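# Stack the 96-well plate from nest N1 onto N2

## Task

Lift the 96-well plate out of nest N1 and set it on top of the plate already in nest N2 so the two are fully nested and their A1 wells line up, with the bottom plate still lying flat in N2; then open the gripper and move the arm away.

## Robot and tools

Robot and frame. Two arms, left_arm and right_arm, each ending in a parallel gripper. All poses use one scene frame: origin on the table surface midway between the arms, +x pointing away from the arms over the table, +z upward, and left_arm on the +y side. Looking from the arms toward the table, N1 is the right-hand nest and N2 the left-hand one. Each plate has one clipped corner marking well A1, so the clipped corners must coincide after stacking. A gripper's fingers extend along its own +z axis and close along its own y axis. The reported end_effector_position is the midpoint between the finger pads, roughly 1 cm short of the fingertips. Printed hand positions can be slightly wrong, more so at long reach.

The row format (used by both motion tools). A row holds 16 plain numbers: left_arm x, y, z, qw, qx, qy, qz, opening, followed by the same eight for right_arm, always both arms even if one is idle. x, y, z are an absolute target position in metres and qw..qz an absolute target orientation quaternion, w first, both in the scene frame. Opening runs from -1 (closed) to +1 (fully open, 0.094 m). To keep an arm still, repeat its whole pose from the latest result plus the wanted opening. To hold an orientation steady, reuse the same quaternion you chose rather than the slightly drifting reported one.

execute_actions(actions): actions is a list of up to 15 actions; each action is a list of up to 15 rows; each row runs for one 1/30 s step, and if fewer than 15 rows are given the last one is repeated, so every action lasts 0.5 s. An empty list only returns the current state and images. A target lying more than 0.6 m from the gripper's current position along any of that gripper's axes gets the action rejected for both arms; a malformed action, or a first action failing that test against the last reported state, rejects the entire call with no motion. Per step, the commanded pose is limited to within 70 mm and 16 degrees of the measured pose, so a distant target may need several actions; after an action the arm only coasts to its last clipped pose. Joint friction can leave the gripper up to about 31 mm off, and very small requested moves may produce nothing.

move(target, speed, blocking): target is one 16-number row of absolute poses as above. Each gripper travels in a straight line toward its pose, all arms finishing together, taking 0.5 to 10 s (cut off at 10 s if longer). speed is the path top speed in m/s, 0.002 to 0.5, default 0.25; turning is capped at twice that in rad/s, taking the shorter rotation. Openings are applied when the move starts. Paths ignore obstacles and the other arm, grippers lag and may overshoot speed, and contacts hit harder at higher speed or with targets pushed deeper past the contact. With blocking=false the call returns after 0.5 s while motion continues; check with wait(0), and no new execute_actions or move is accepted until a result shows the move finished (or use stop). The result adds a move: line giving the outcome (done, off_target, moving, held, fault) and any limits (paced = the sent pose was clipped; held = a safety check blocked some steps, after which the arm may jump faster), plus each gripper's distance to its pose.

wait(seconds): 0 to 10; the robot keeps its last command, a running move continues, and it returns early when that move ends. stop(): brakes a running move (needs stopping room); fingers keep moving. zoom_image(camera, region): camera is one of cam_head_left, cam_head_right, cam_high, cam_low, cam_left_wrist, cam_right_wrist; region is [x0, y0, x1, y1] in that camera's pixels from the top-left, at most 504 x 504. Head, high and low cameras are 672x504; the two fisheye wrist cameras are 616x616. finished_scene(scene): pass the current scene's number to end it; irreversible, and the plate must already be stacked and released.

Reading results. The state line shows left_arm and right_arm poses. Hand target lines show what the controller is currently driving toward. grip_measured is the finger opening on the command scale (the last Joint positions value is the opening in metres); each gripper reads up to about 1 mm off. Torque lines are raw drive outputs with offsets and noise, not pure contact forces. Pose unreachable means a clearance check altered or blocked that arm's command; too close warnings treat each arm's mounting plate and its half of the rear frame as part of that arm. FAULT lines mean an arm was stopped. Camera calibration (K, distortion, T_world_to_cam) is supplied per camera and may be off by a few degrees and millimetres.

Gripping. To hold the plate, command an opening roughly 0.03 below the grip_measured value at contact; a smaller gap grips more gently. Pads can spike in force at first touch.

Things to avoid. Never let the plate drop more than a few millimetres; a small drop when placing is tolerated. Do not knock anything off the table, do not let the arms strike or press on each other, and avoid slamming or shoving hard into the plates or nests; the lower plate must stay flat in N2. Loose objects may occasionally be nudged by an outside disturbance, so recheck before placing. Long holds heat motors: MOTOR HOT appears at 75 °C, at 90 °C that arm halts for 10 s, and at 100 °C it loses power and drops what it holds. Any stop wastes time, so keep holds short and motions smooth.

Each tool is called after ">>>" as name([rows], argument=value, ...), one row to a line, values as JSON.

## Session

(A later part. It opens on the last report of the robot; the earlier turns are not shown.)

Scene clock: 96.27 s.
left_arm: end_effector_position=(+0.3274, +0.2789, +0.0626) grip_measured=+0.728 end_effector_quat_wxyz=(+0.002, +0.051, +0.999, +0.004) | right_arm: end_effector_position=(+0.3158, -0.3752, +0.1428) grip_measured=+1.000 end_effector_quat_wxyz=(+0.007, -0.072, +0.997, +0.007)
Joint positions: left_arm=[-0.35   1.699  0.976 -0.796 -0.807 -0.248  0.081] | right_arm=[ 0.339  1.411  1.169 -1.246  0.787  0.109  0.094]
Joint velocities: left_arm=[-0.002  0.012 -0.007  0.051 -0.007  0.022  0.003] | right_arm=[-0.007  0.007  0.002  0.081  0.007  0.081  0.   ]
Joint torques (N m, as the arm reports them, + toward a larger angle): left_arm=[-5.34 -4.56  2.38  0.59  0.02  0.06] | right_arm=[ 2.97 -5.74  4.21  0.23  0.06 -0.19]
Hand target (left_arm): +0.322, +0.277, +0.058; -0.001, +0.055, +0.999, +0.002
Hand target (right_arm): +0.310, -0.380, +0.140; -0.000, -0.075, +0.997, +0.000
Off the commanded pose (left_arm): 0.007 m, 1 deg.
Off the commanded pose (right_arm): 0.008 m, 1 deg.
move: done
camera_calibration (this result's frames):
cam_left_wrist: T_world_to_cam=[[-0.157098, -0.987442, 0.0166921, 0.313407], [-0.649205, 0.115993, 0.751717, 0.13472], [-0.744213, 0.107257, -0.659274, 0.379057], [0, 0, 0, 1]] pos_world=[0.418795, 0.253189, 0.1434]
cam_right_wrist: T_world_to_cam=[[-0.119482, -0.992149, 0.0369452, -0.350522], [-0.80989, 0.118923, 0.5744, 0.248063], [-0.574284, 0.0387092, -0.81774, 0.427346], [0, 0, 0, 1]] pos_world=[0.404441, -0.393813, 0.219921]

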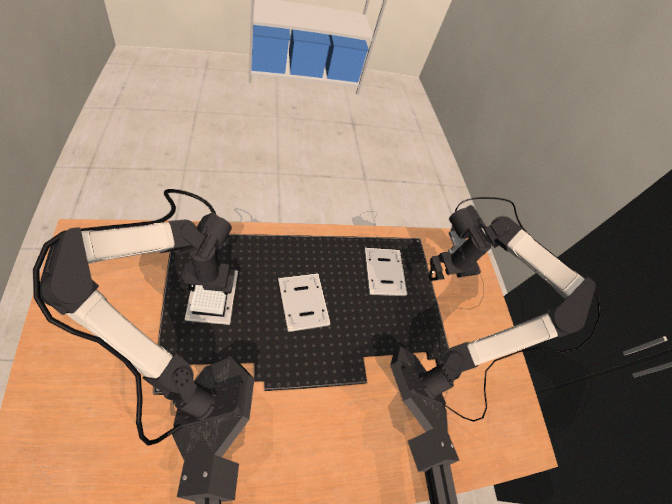

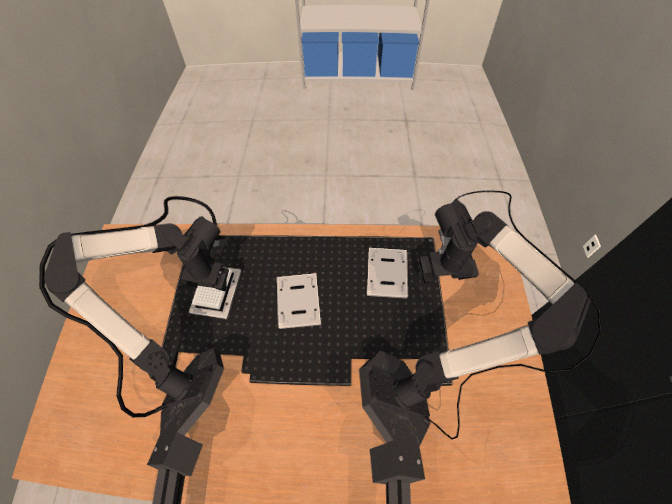

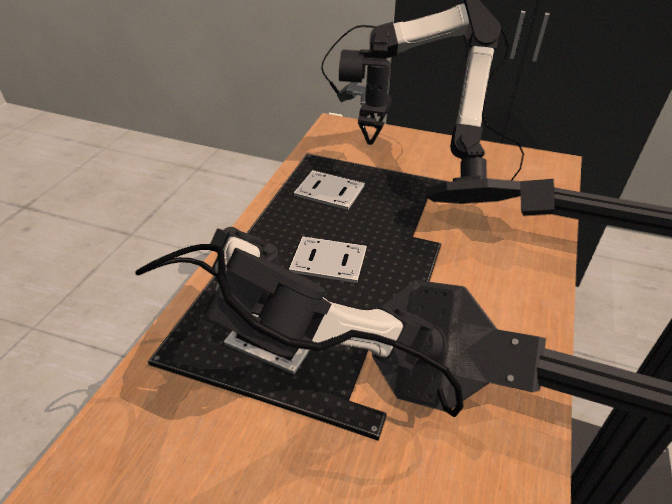

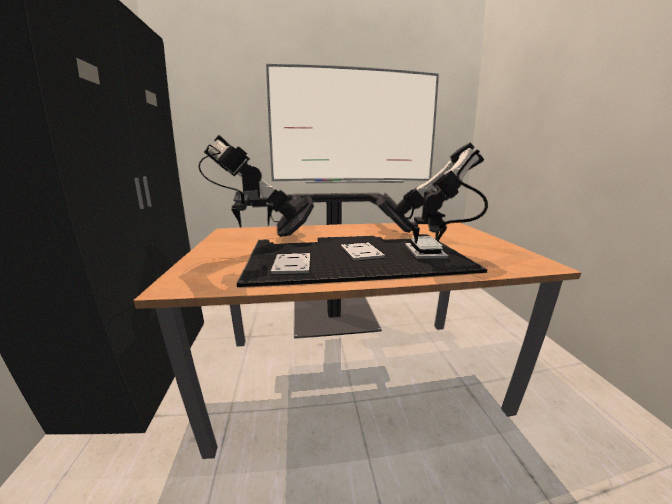

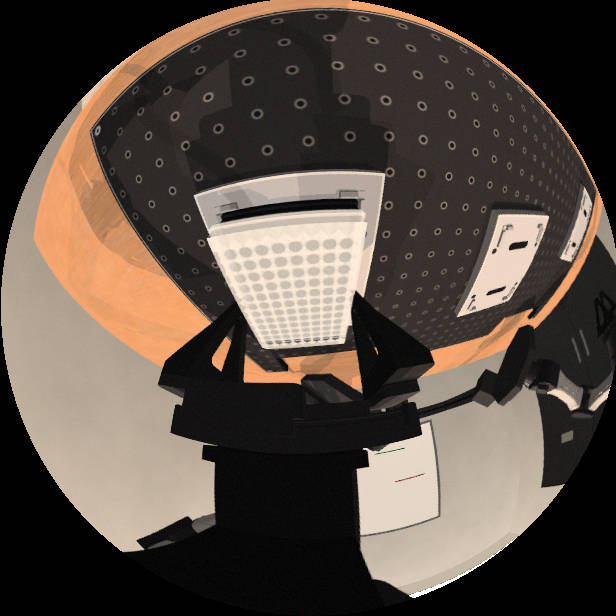

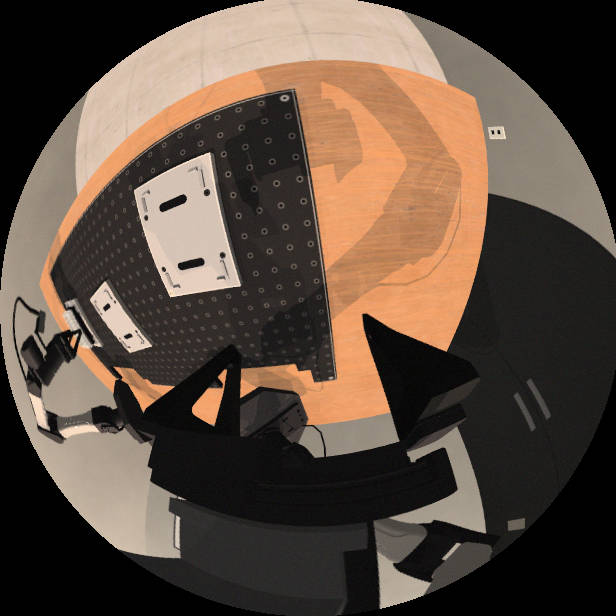

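>>> move(target=[0.322,0.2755,0.052,0,0.051,0.9987,-0.004,0.67,0.31,-0.38,0.14,0,-0.075,0.997,0,1], speed=0.01)

>>> zoom_image(camera="cam_left_wrist", region=[190,160,390,280])

>>> zoom_image(camera="cam_head_left", region=[175,270,245,330])

Scene clock: 104.50 s.
left_arm: end_effector_position=(+0.3280, +0.2778, +0.0576) grip_measured=+0.728 end_effector_quat_wxyz=(+0.005, +0.047, +0.999, -0.000) | right_arm: end_effector_position=(+0.3158, -0.3752, +0.1428) grip_measured=+1.000 end_effector_quat_wxyz=(+0.007, -0.072, +0.997, +0.007)
Joint positions: left_arm=[-0.337  1.699  0.96  -0.756 -0.801 -0.229  0.081] | right_arm=[ 0.339  1.411  1.169 -1.246  0.787  0.109  0.094]
Joint velocities: left_arm=[-0.017  0.002 -0.007  0.022 -0.037 -0.022 -0.002] | right_arm=[-0.002  0.002  0.002  0.037 -0.022 -0.051  0.   ]
Joint torques (N m, as the arm reports them, + toward a larger angle): left_arm=[-5.16 -4.42  2.26  0.66  0.07  0.05] | right_arm=[ 2.98 -5.74  4.19  0.23  0.06 -0.19]
Hand target (left_arm): +0.322, +0.276, +0.052; -0.000, +0.051, +0.999, -0.004
Hand target (right_arm): +0.310, -0.380, +0.140; -0.000, -0.075, +0.997, +0.000
Off the commanded pose (left_arm): 0.008 m, 1 deg.
Off the commanded pose (right_arm): 0.008 m, 1 deg.
move: done
camera_calibration (this result's frames):
cam_left_wrist: T_world_to_cam=[[-0.149769, -0.988439, 0.023629, 0.309922], [-0.653903, 0.116949, 0.747485, 0.140523], [-0.741606, 0.0964993, -0.663858, 0.37872], [0, 0, 0, 1]] pos_world=[0.419166, 0.253358, 0.139054]
cam_right_wrist: T_world_to_cam=[[-0.119482, -0.992149, 0.0369452, -0.350522], [-0.80989, 0.118923, 0.5744, 0.248063], [-0.574284, 0.0387092, -0.81774, 0.427346], [0, 0, 0, 1]] pos_world=[0.404441, -0.393813, 0.219921]

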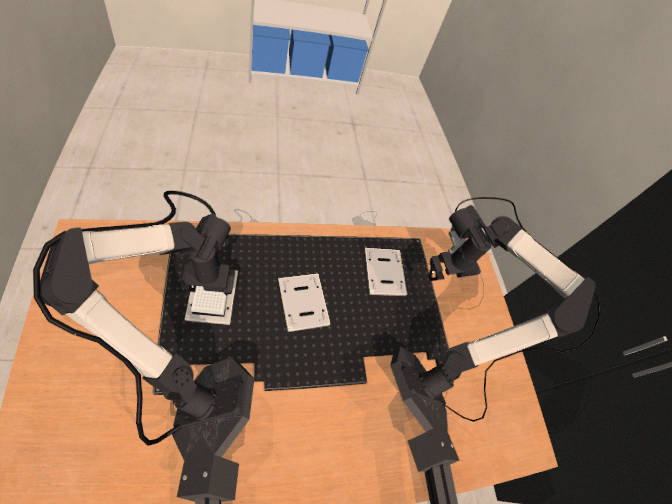

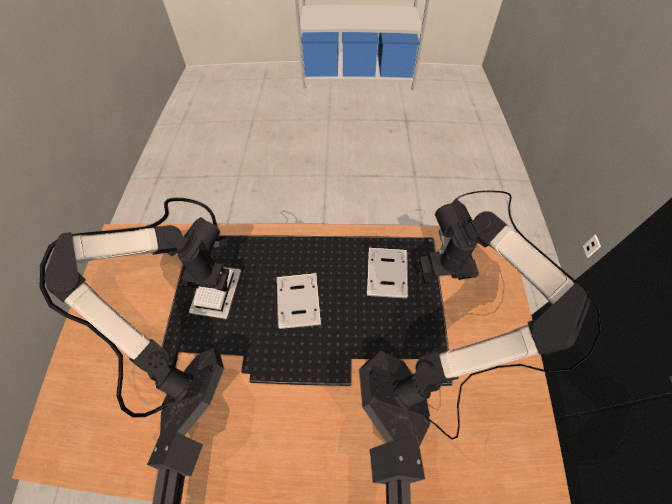

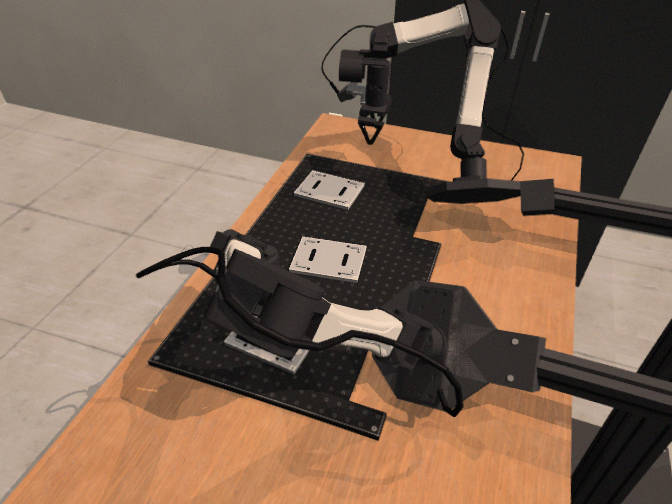

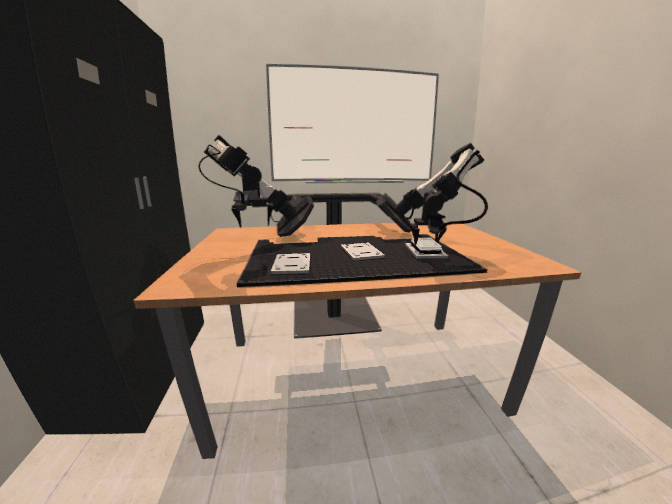

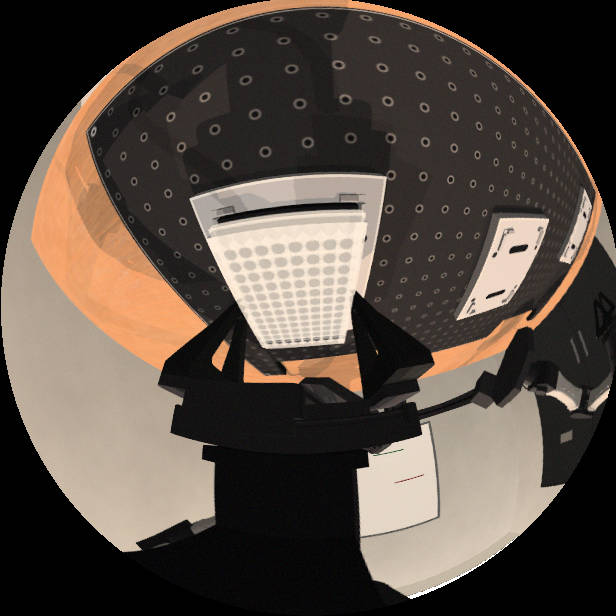

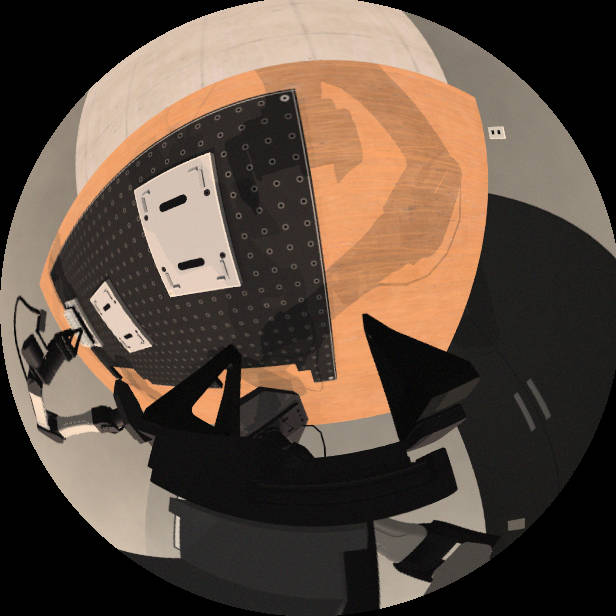

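Region (190, 160, 390, 280) of cam_left_wrist's 616x616 image, scaled by 2.520, with more detail than that image has; it fills the top 302 rows of this view, and the rest is white.

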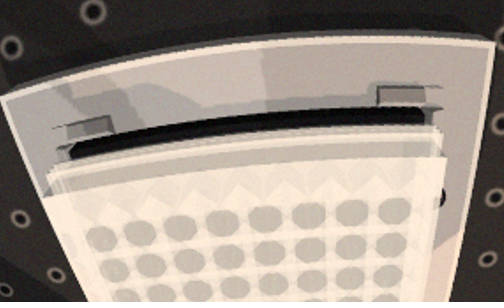

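Region (175, 270, 245, 330) of cam_head_left's 672x504 image, scaled by 7.200, with more detail than that image has; it fills the top 432 rows of this view, and the rest is white.

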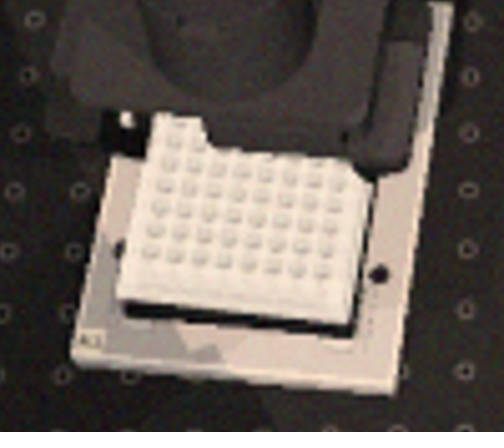

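On target. Release, lift, view from the long side.

>>> move(target=[0.322,0.2755,0.052,0,0.051,0.9987,-0.004,1,0.31,-0.38,0.14,0,-0.075,0.997,0,1])

>>> zoom_image(camera="cam_left_wrist", region=[190,160,390,280])

>>> zoom_image(camera="cam_head_left", region=[175,270,245,330])

>>> move(target=[0.332,0.28,0.105,0,0.047,0.9989,0,1,0.31,-0.38,0.14,0,-0.075,0.997,0,1], speed=0.08)

>>> move(target=[0.33,0.245,0.09,0,0.72,0.694,0,-0.6,0.31,-0.38,0.14,0,-0.075,0.997,0,1], speed=0.4)

>>> zoom_image(camera="cam_left_wrist", region=[200,200,410,340])

Scene clock: 115.20 s.
left_arm: end_effector_position=(+0.3286, +0.2775, +0.0576) grip_measured=+1.000 end_effector_quat_wxyz=(+0.006, +0.047, +0.999, -0.001) | right_arm: end_effector_position=(+0.3158, -0.3752, +0.1428) grip_measured=+1.000 end_effector_quat_wxyz=(+0.007, -0.072, +0.997, +0.007)
Joint positions: left_arm=[-0.337  1.699  0.96  -0.752 -0.801 -0.227  0.094] | right_arm=[ 0.339  1.411  1.169 -1.246  0.787  0.109  0.094]
Joint velocities: left_arm=[ 0.012 -0.017  0.002  0.051 -0.007  0.007  0.   ] | right_arm=[-0.002  0.002 -0.002 -0.007 -0.037  0.007  0.   ]
Joint torques (N m, as the arm reports them, + toward a larger angle): left_arm=[-5.13 -4.45  2.2   0.64  0.07  0.02] | right_arm=[ 2.98 -5.75  4.19  0.23  0.07 -0.19]
Hand target (left_arm): +0.322, +0.276, +0.052; -0.000, +0.051, +0.999, -0.004
Hand target (right_arm): +0.310, -0.380, +0.140; -0.000, -0.075, +0.997, +0.000
Off the commanded pose (left_arm): 0.009 m, 1 deg.
Off the commanded pose (right_arm): 0.008 m, 1 deg.
move: done
camera_calibration (this result's frames):
cam_left_wrist: T_world_to_cam=[[-0.14928, -0.988493, 0.0244184, 0.309553], [-0.65557, 0.117429, 0.745948, 0.141451], [-0.740232, 0.0953469, -0.665556, 0.379169], [0, 0, 0, 1]] pos_world=[0.419614, 0.253228, 0.139284]
cam_right_wrist: T_world_to_cam=[[-0.119482, -0.992149, 0.0369452, -0.350522], [-0.80989, 0.118923, 0.5744, 0.248063], [-0.574284, 0.0387092, -0.81774, 0.427346], [0, 0, 0, 1]] pos_world=[0.404441, -0.393813, 0.219921]

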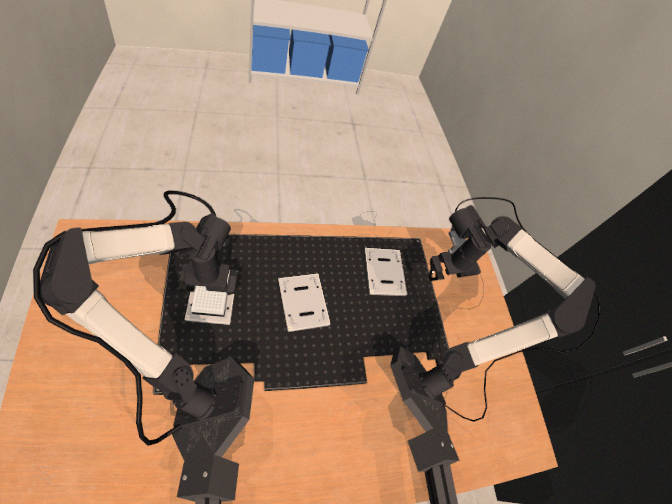

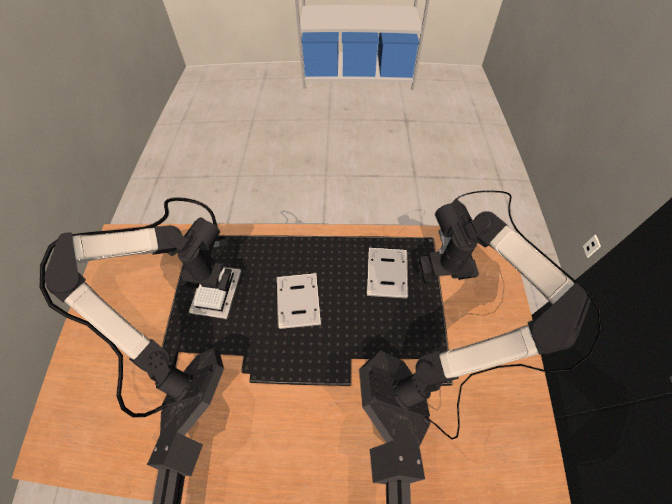

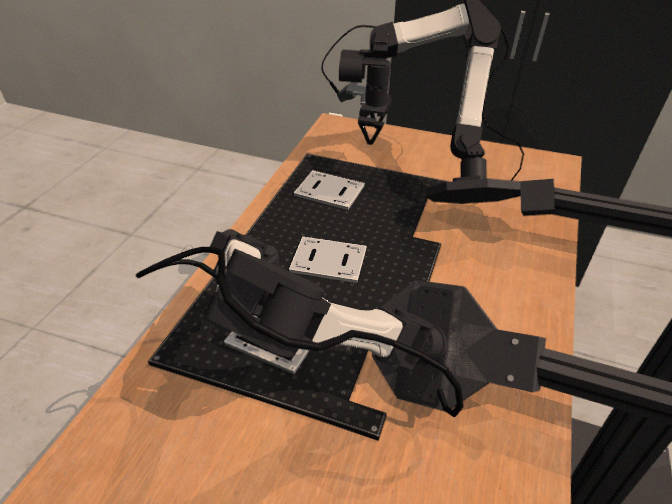

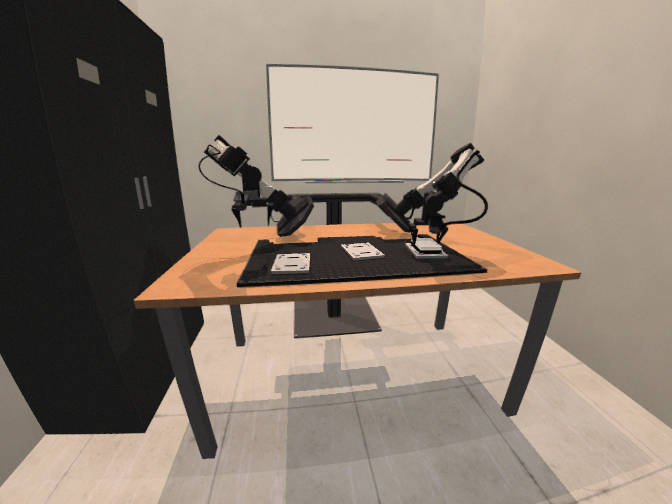

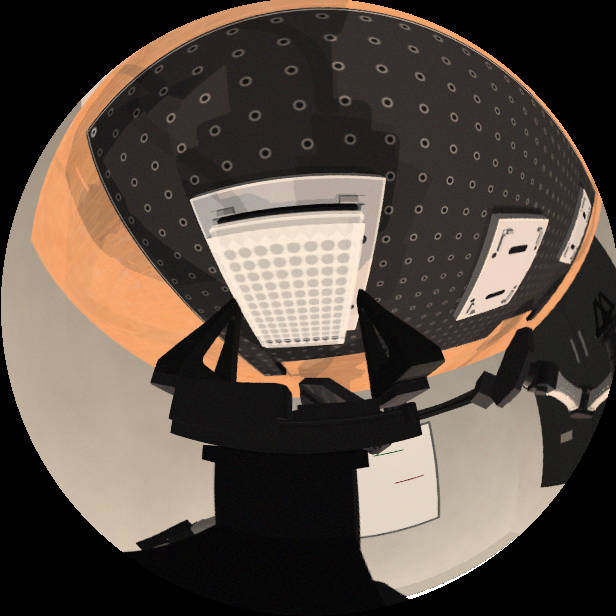

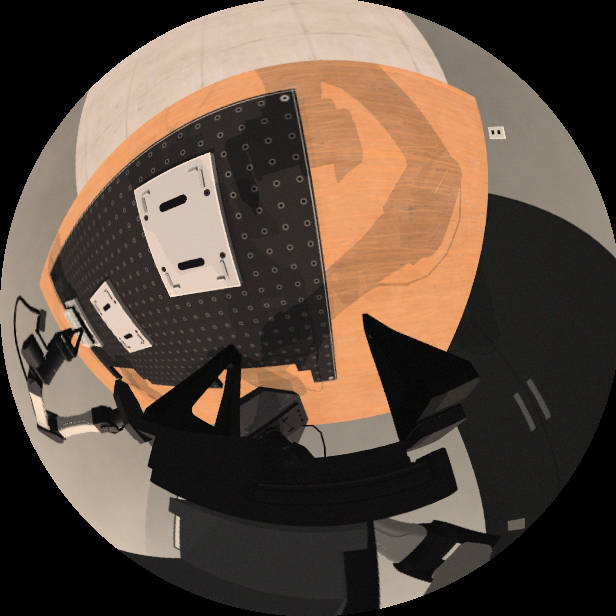

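Region (190, 160, 390, 280) of cam_left_wrist's 616x616 image, scaled by 2.520, with more detail than that image has; it fills the top 302 rows of this view, and the rest is white.

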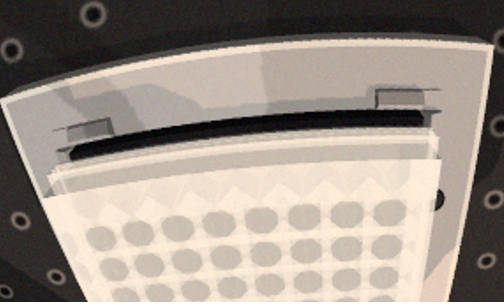

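Region (175, 270, 245, 330) of cam_head_left's 672x504 image, scaled by 7.200, with more detail than that image has; it fills the top 432 rows of this view, and the rest is white.

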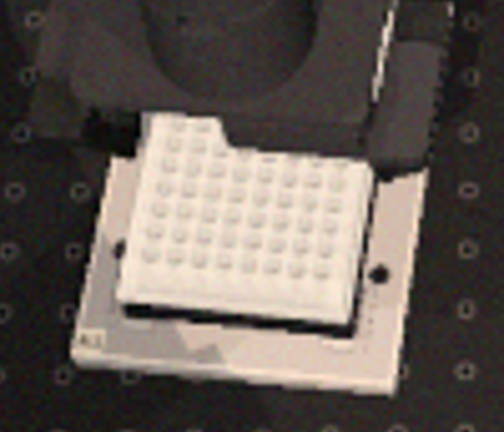

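Scene clock: 116.37 s.
left_arm: end_effector_position=(+0.3260, +0.2771, +0.0971) grip_measured=+1.000 end_effector_quat_wxyz=(-0.006, +0.057, +0.998, +0.003) | right_arm: end_effector_position=(+0.3158, -0.3752, +0.1428) grip_measured=+1.000 end_effector_quat_wxyz=(+0.007, -0.072, +0.997, +0.007)
Joint positions: left_arm=[-0.44   1.699  1.077 -1.013 -0.801 -0.381  0.094] | right_arm=[ 0.339  1.411  1.169 -1.246  0.787  0.109  0.094]
Joint velocities: left_arm=[-0.002 -0.002 -0.032 -0.095  0.007 -0.066  0.   ] | right_arm=[ 0.002 -0.002 -0.007 -0.037  0.022 -0.051  0.   ]
Joint torques (N m, as the arm reports them, + toward a larger angle): left_arm=[-6.59 -5.25  6.21  0.12 -0.01 -0.16] | right_arm=[ 2.98 -5.73  4.2   0.23  0.06 -0.19]
Hand target (left_arm): +0.331, +0.280, +0.105; +0.001, +0.047, +0.999, -0.002
Hand target (right_arm): +0.310, -0.380, +0.140; -0.000, -0.075, +0.997, +0.000
Off the commanded pose (left_arm): 0.010 m, 1 deg.
Off the commanded pose (right_arm): 0.008 m, 1 deg.
move: done
camera_calibration (this result's frames):
cam_left_wrist: T_world_to_cam=[[-0.169594, -0.985331, 0.0189841, 0.314102], [-0.635082, 0.123999, 0.762427, 0.100311], [-0.753597, 0.117247, -0.646796, 0.400065], [0, 0, 0, 1]] pos_world=[0.418464, 0.250149, 0.176318]
cam_right_wrist: T_world_to_cam=[[-0.119482, -0.992149, 0.0369452, -0.350522], [-0.80989, 0.118923, 0.5744, 0.248063], [-0.574284, 0.0387092, -0.81774, 0.427346], [0, 0, 0, 1]] pos_world=[0.404441, -0.393813, 0.219921]

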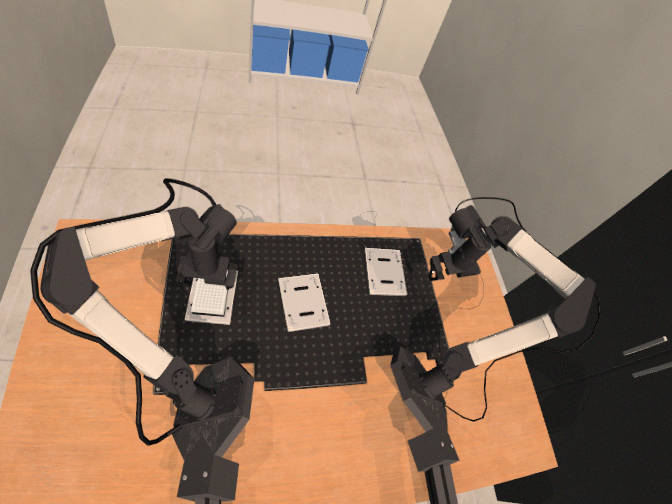

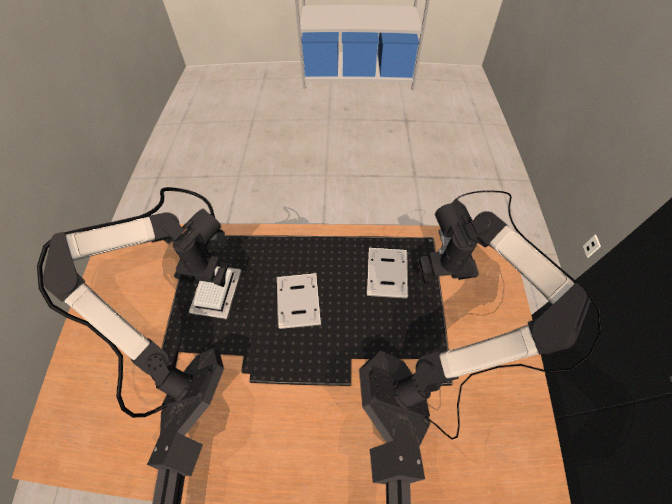

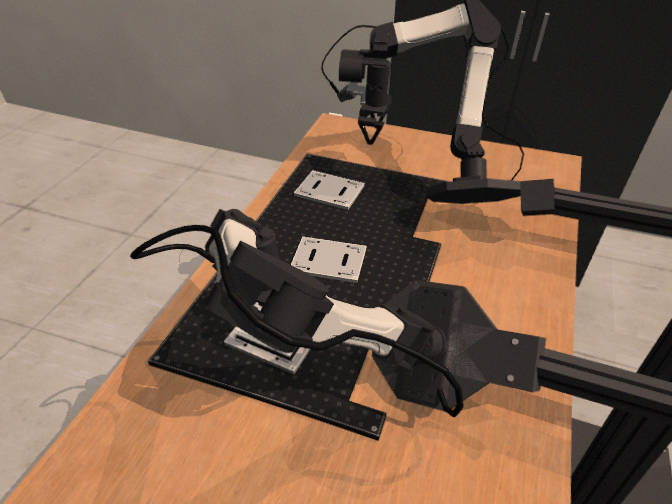

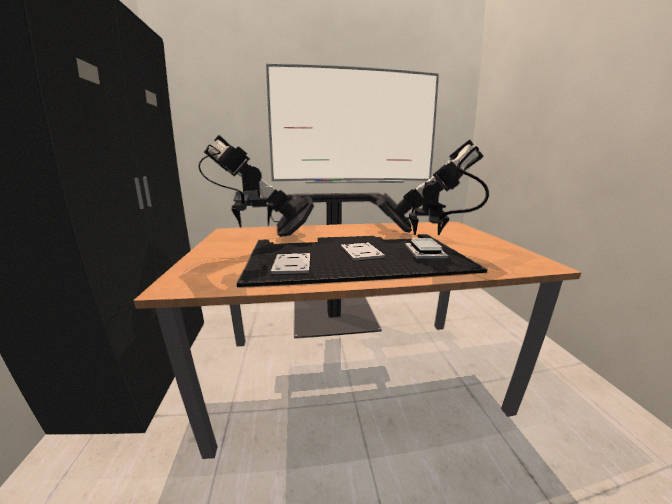

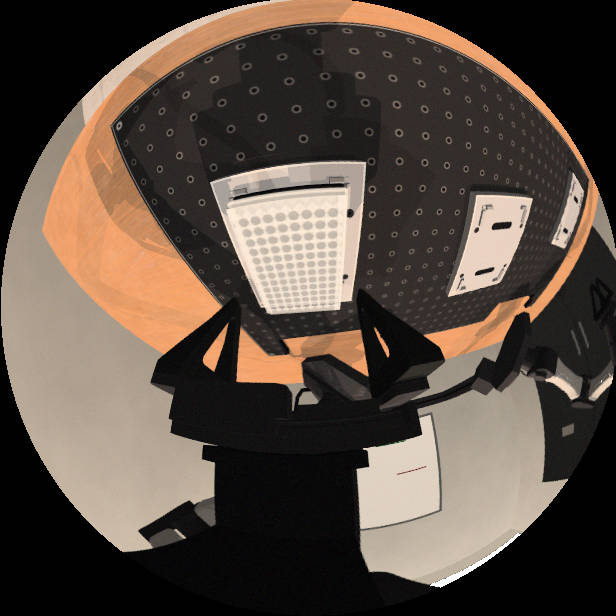

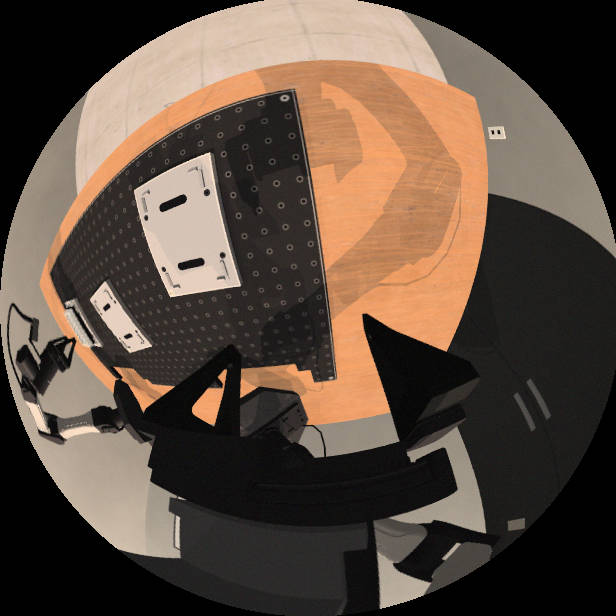

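Scene clock: 118.90 s.
left_arm: end_effector_position=(+0.3243, +0.2508, +0.0899) grip_measured=-0.597 end_effector_quat_wxyz=(-0.008, +0.719, +0.695, -0.000) | right_arm: end_effector_position=(+0.3158, -0.3752, +0.1428) grip_measured=+1.000 end_effector_quat_wxyz=(+0.007, -0.072, +0.997, +0.007)
Joint positions: left_arm=[-0.481  1.784  1.077 -0.972 -0.801  1.049  0.019] | right_arm=[ 0.339  1.411  1.169 -1.246  0.787  0.109  0.094]
Joint velocities: left_arm=[-0.002 -0.007 -0.002 -0.051 -0.037 -0.007 -0.   ] | right_arm=[-0.012  0.012  0.012  0.007 -0.051 -0.007  0.   ]
Joint torques (N m, as the arm reports them, + toward a larger angle): left_arm=[-6.77 -3.41  5.45  0.47  0.12  0.04] | right_arm=[ 2.98 -5.73  4.2   0.23  0.06 -0.19]
Hand target (left_arm): +0.330, +0.245, +0.091; +0.001, +0.720, +0.694, -0.000
Hand target (right_arm): +0.310, -0.380, +0.140; -0.000, -0.075, +0.997, +0.000
Off the commanded pose (left_arm): 0.008 m, 1 deg.
Off the commanded pose (right_arm): 0.008 m, 1 deg.
move: done
camera_calibration (this result's frames):
cam_left_wrist: T_world_to_cam=[[-0.995281, 0.0898362, 0.03668, 0.284516], [0.0861144, 0.643502, 0.760585, -0.256087], [0.0447244, 0.760154, -0.648201, -0.0228535], [0, 0, 0, 1]] pos_world=[0.306248, 0.156605, 0.169526]
cam_right_wrist: T_world_to_cam=[[-0.119482, -0.992149, 0.0369452, -0.350522], [-0.80989, 0.118923, 0.5744, 0.248063], [-0.574284, 0.0387092, -0.81774, 0.427346], [0, 0, 0, 1]] pos_world=[0.404441, -0.393813, 0.219921]

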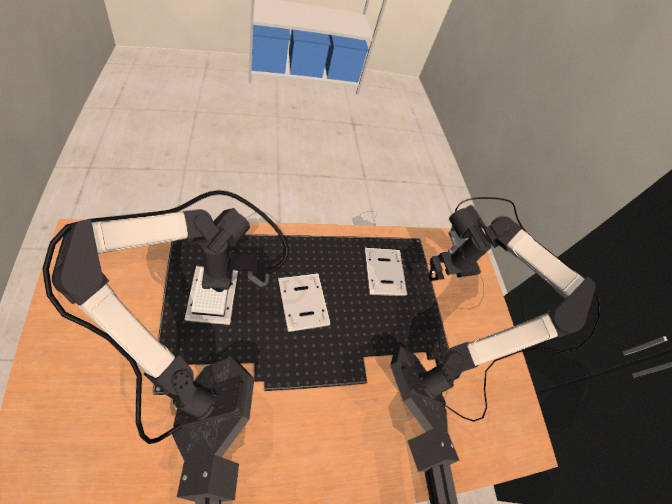

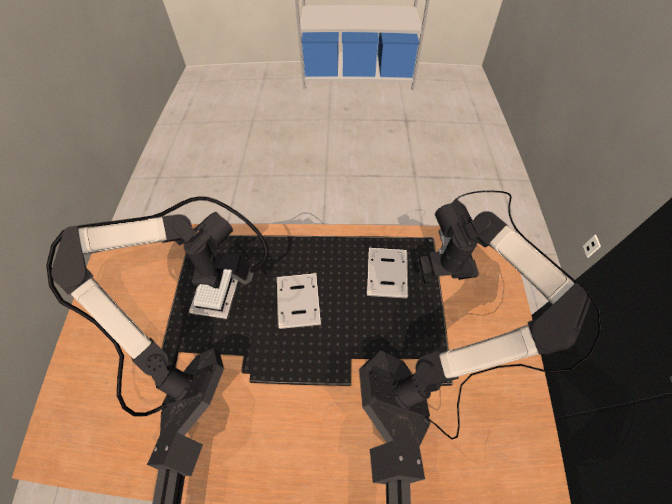

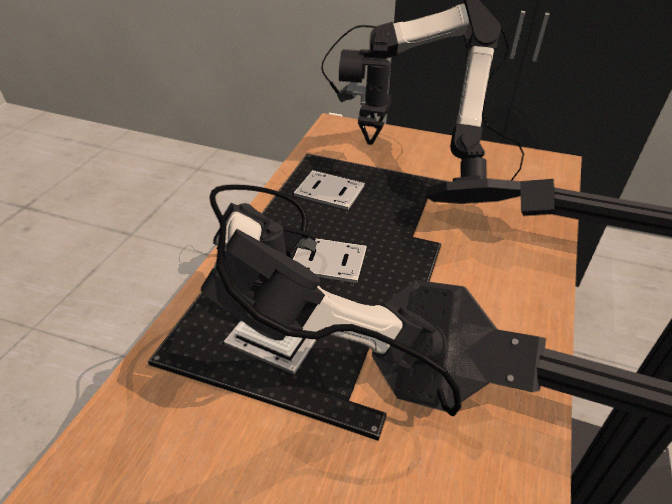

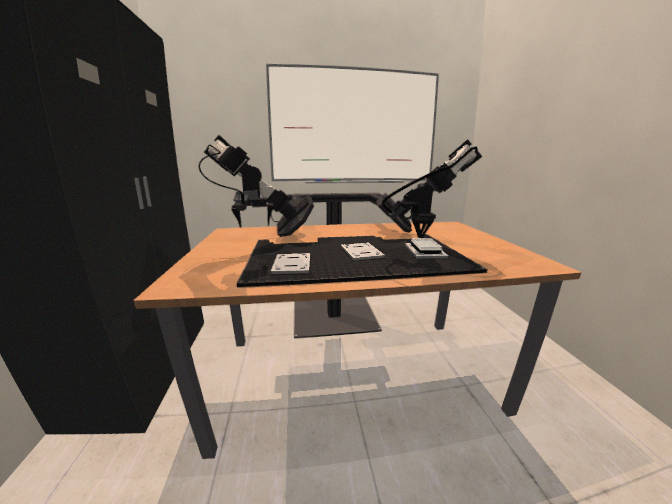

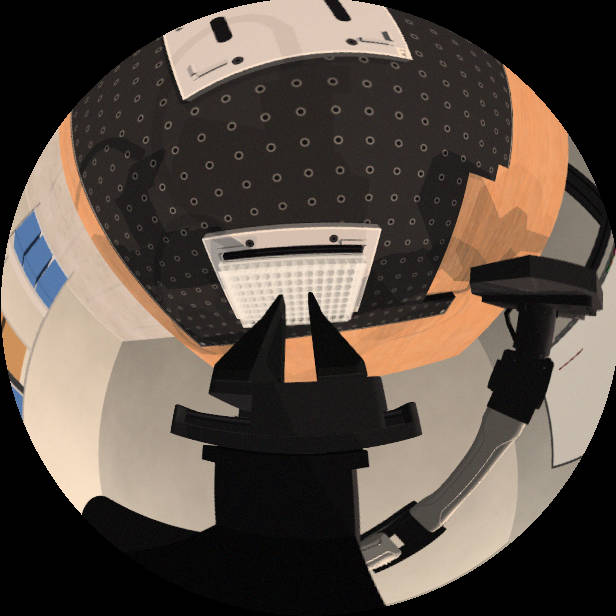

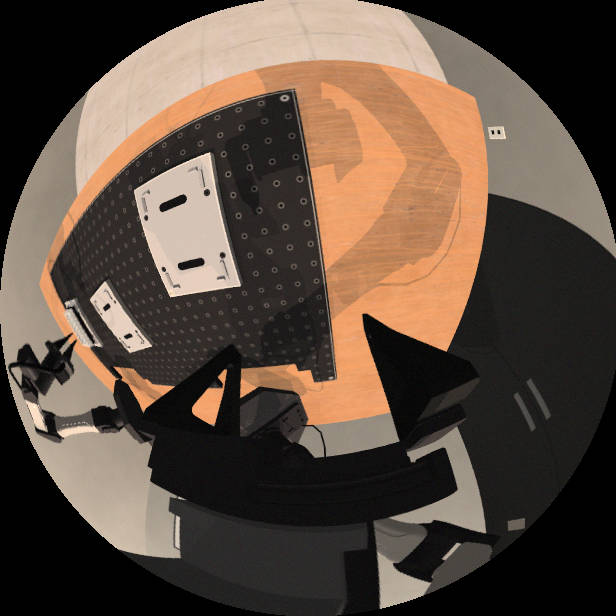

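Region (200, 200, 410, 340) of cam_left_wrist's 616x616 image, scaled by 2.400, with more detail than that image has.

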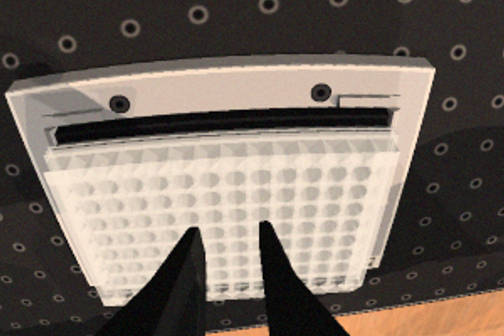

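>>> move(target=[0.30,0.30,0.2,0,0.72,0.694,0,-0.6,0.31,-0.38,0.14,0,-0.075,0.997,0,1])

>>> zoom_image(camera="cam_low", region=[400,190,540,300])

>>> zoom_image(camera="cam_high", region=[180,240,340,380])

Scene clock: 130.53 s.
left_arm: end_effector_position=(+0.2978, +0.2990, +0.1930) grip_measured=-0.597 end_effector_quat_wxyz=(-0.001, +0.724, +0.690, +0.003) | right_arm: end_effector_position=(+0.3158, -0.3752, +0.1428) grip_measured=+1.000 end_effector_quat_wxyz=(+0.007, -0.072, +0.997, +0.007)
Joint positions: left_arm=[-0.695  1.601  1.255 -1.522 -0.761  0.781  0.019] | right_arm=[ 0.339  1.411  1.169 -1.246  0.787  0.109  0.094]
Joint velocities: left_arm=[-0.007  0.007 -0.032 -0.081 -0.007  0.022  0.   ] | right_arm=[-0.007  0.002 -0.022  0.022 -0.051 -0.007  0.   ]
Joint torques (N m, as the arm reports them, + toward a larger angle): left_arm=[-5.76 -2.65  6.37  0.11  0.17 -0.14] | right_arm=[ 2.99 -5.73  4.2   0.23  0.06 -0.19]
Hand target (left_arm): +0.298, +0.300, +0.199; +0.003, +0.720, +0.694, -0.002
Hand target (right_arm): +0.310, -0.380, +0.140; -0.000, -0.075, +0.997, +0.000
Off the commanded pose (left_arm): 0.007 m, 1 deg.
Off the commanded pose (right_arm): 0.008 m, 1 deg.
move: done
camera_calibration (this result's frames):
cam_left_wrist: T_world_to_cam=[[-0.994343, 0.103744, 0.0228081, 0.248334], [0.0848736, 0.646862, 0.757869, -0.363315], [0.0638706, 0.755518, -0.652007, 0.0050249], [0, 0, 0, 1]] pos_world=[0.277444, 0.205455, 0.272958]
cam_right_wrist: T_world_to_cam=[[-0.119482, -0.992149, 0.0369452, -0.350522], [-0.80989, 0.118923, 0.5744, 0.248063], [-0.574284, 0.0387092, -0.81774, 0.427346], [0, 0, 0, 1]] pos_world=[0.404441, -0.393813, 0.219921]

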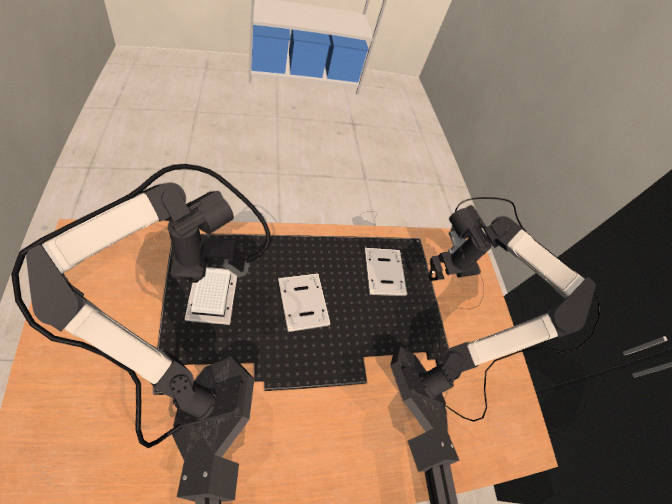

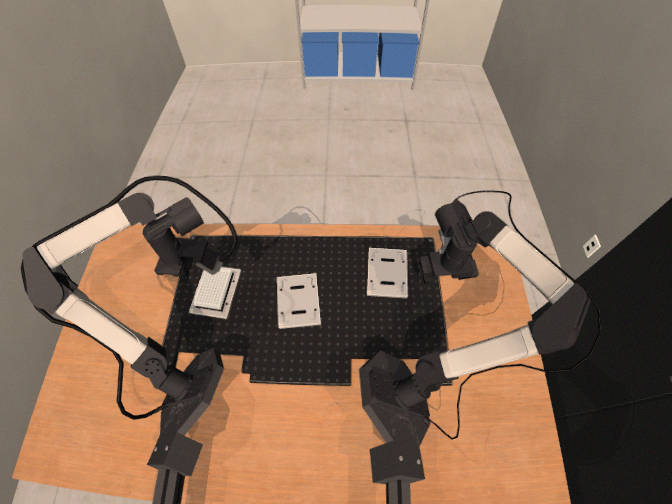

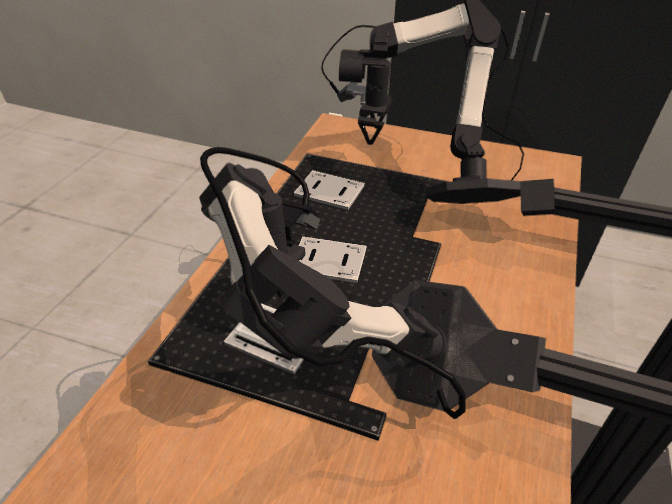

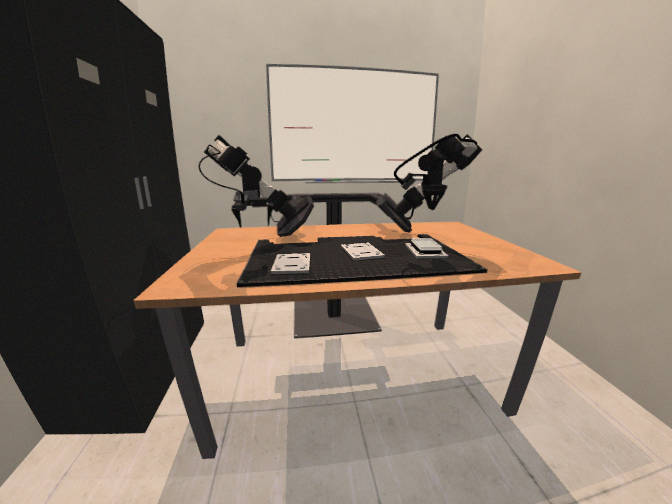

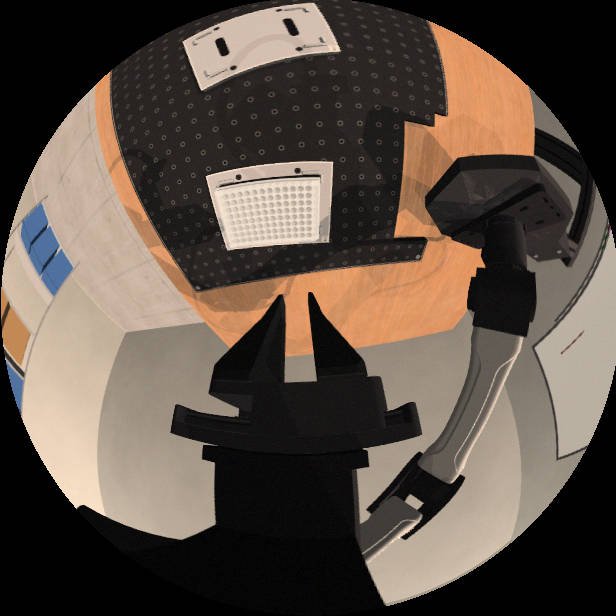

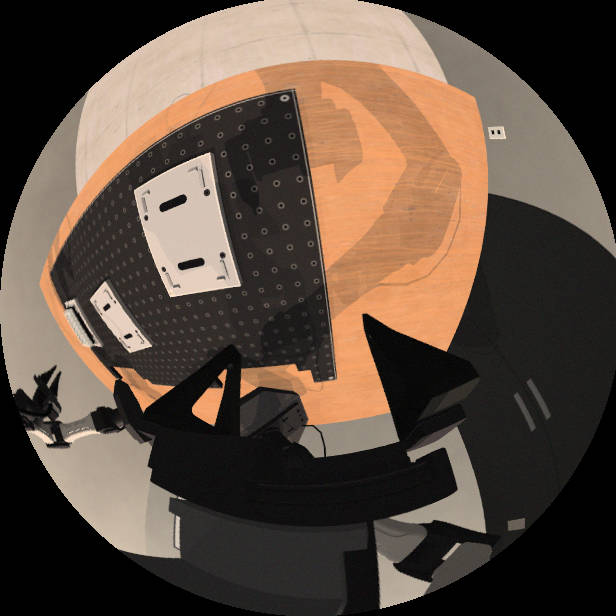

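Region (400, 190, 540, 300) of cam_low's 672x504 image, scaled by 3.600, with more detail than that image has; it fills the top 396 rows of this view, and the rest is white.

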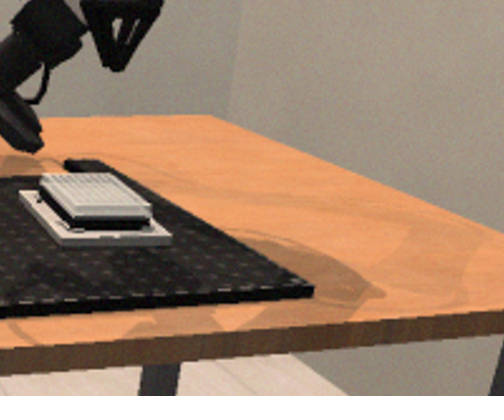

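Region (180, 240, 340, 380) of cam_high's 672x504 image, scaled by 3.150, with more detail than that image has; it fills the top 441 rows of this view, and the rest is white.

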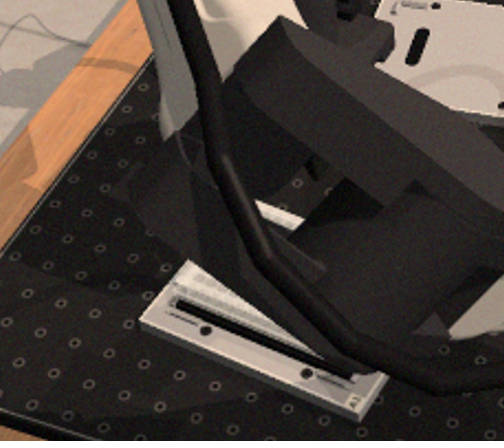

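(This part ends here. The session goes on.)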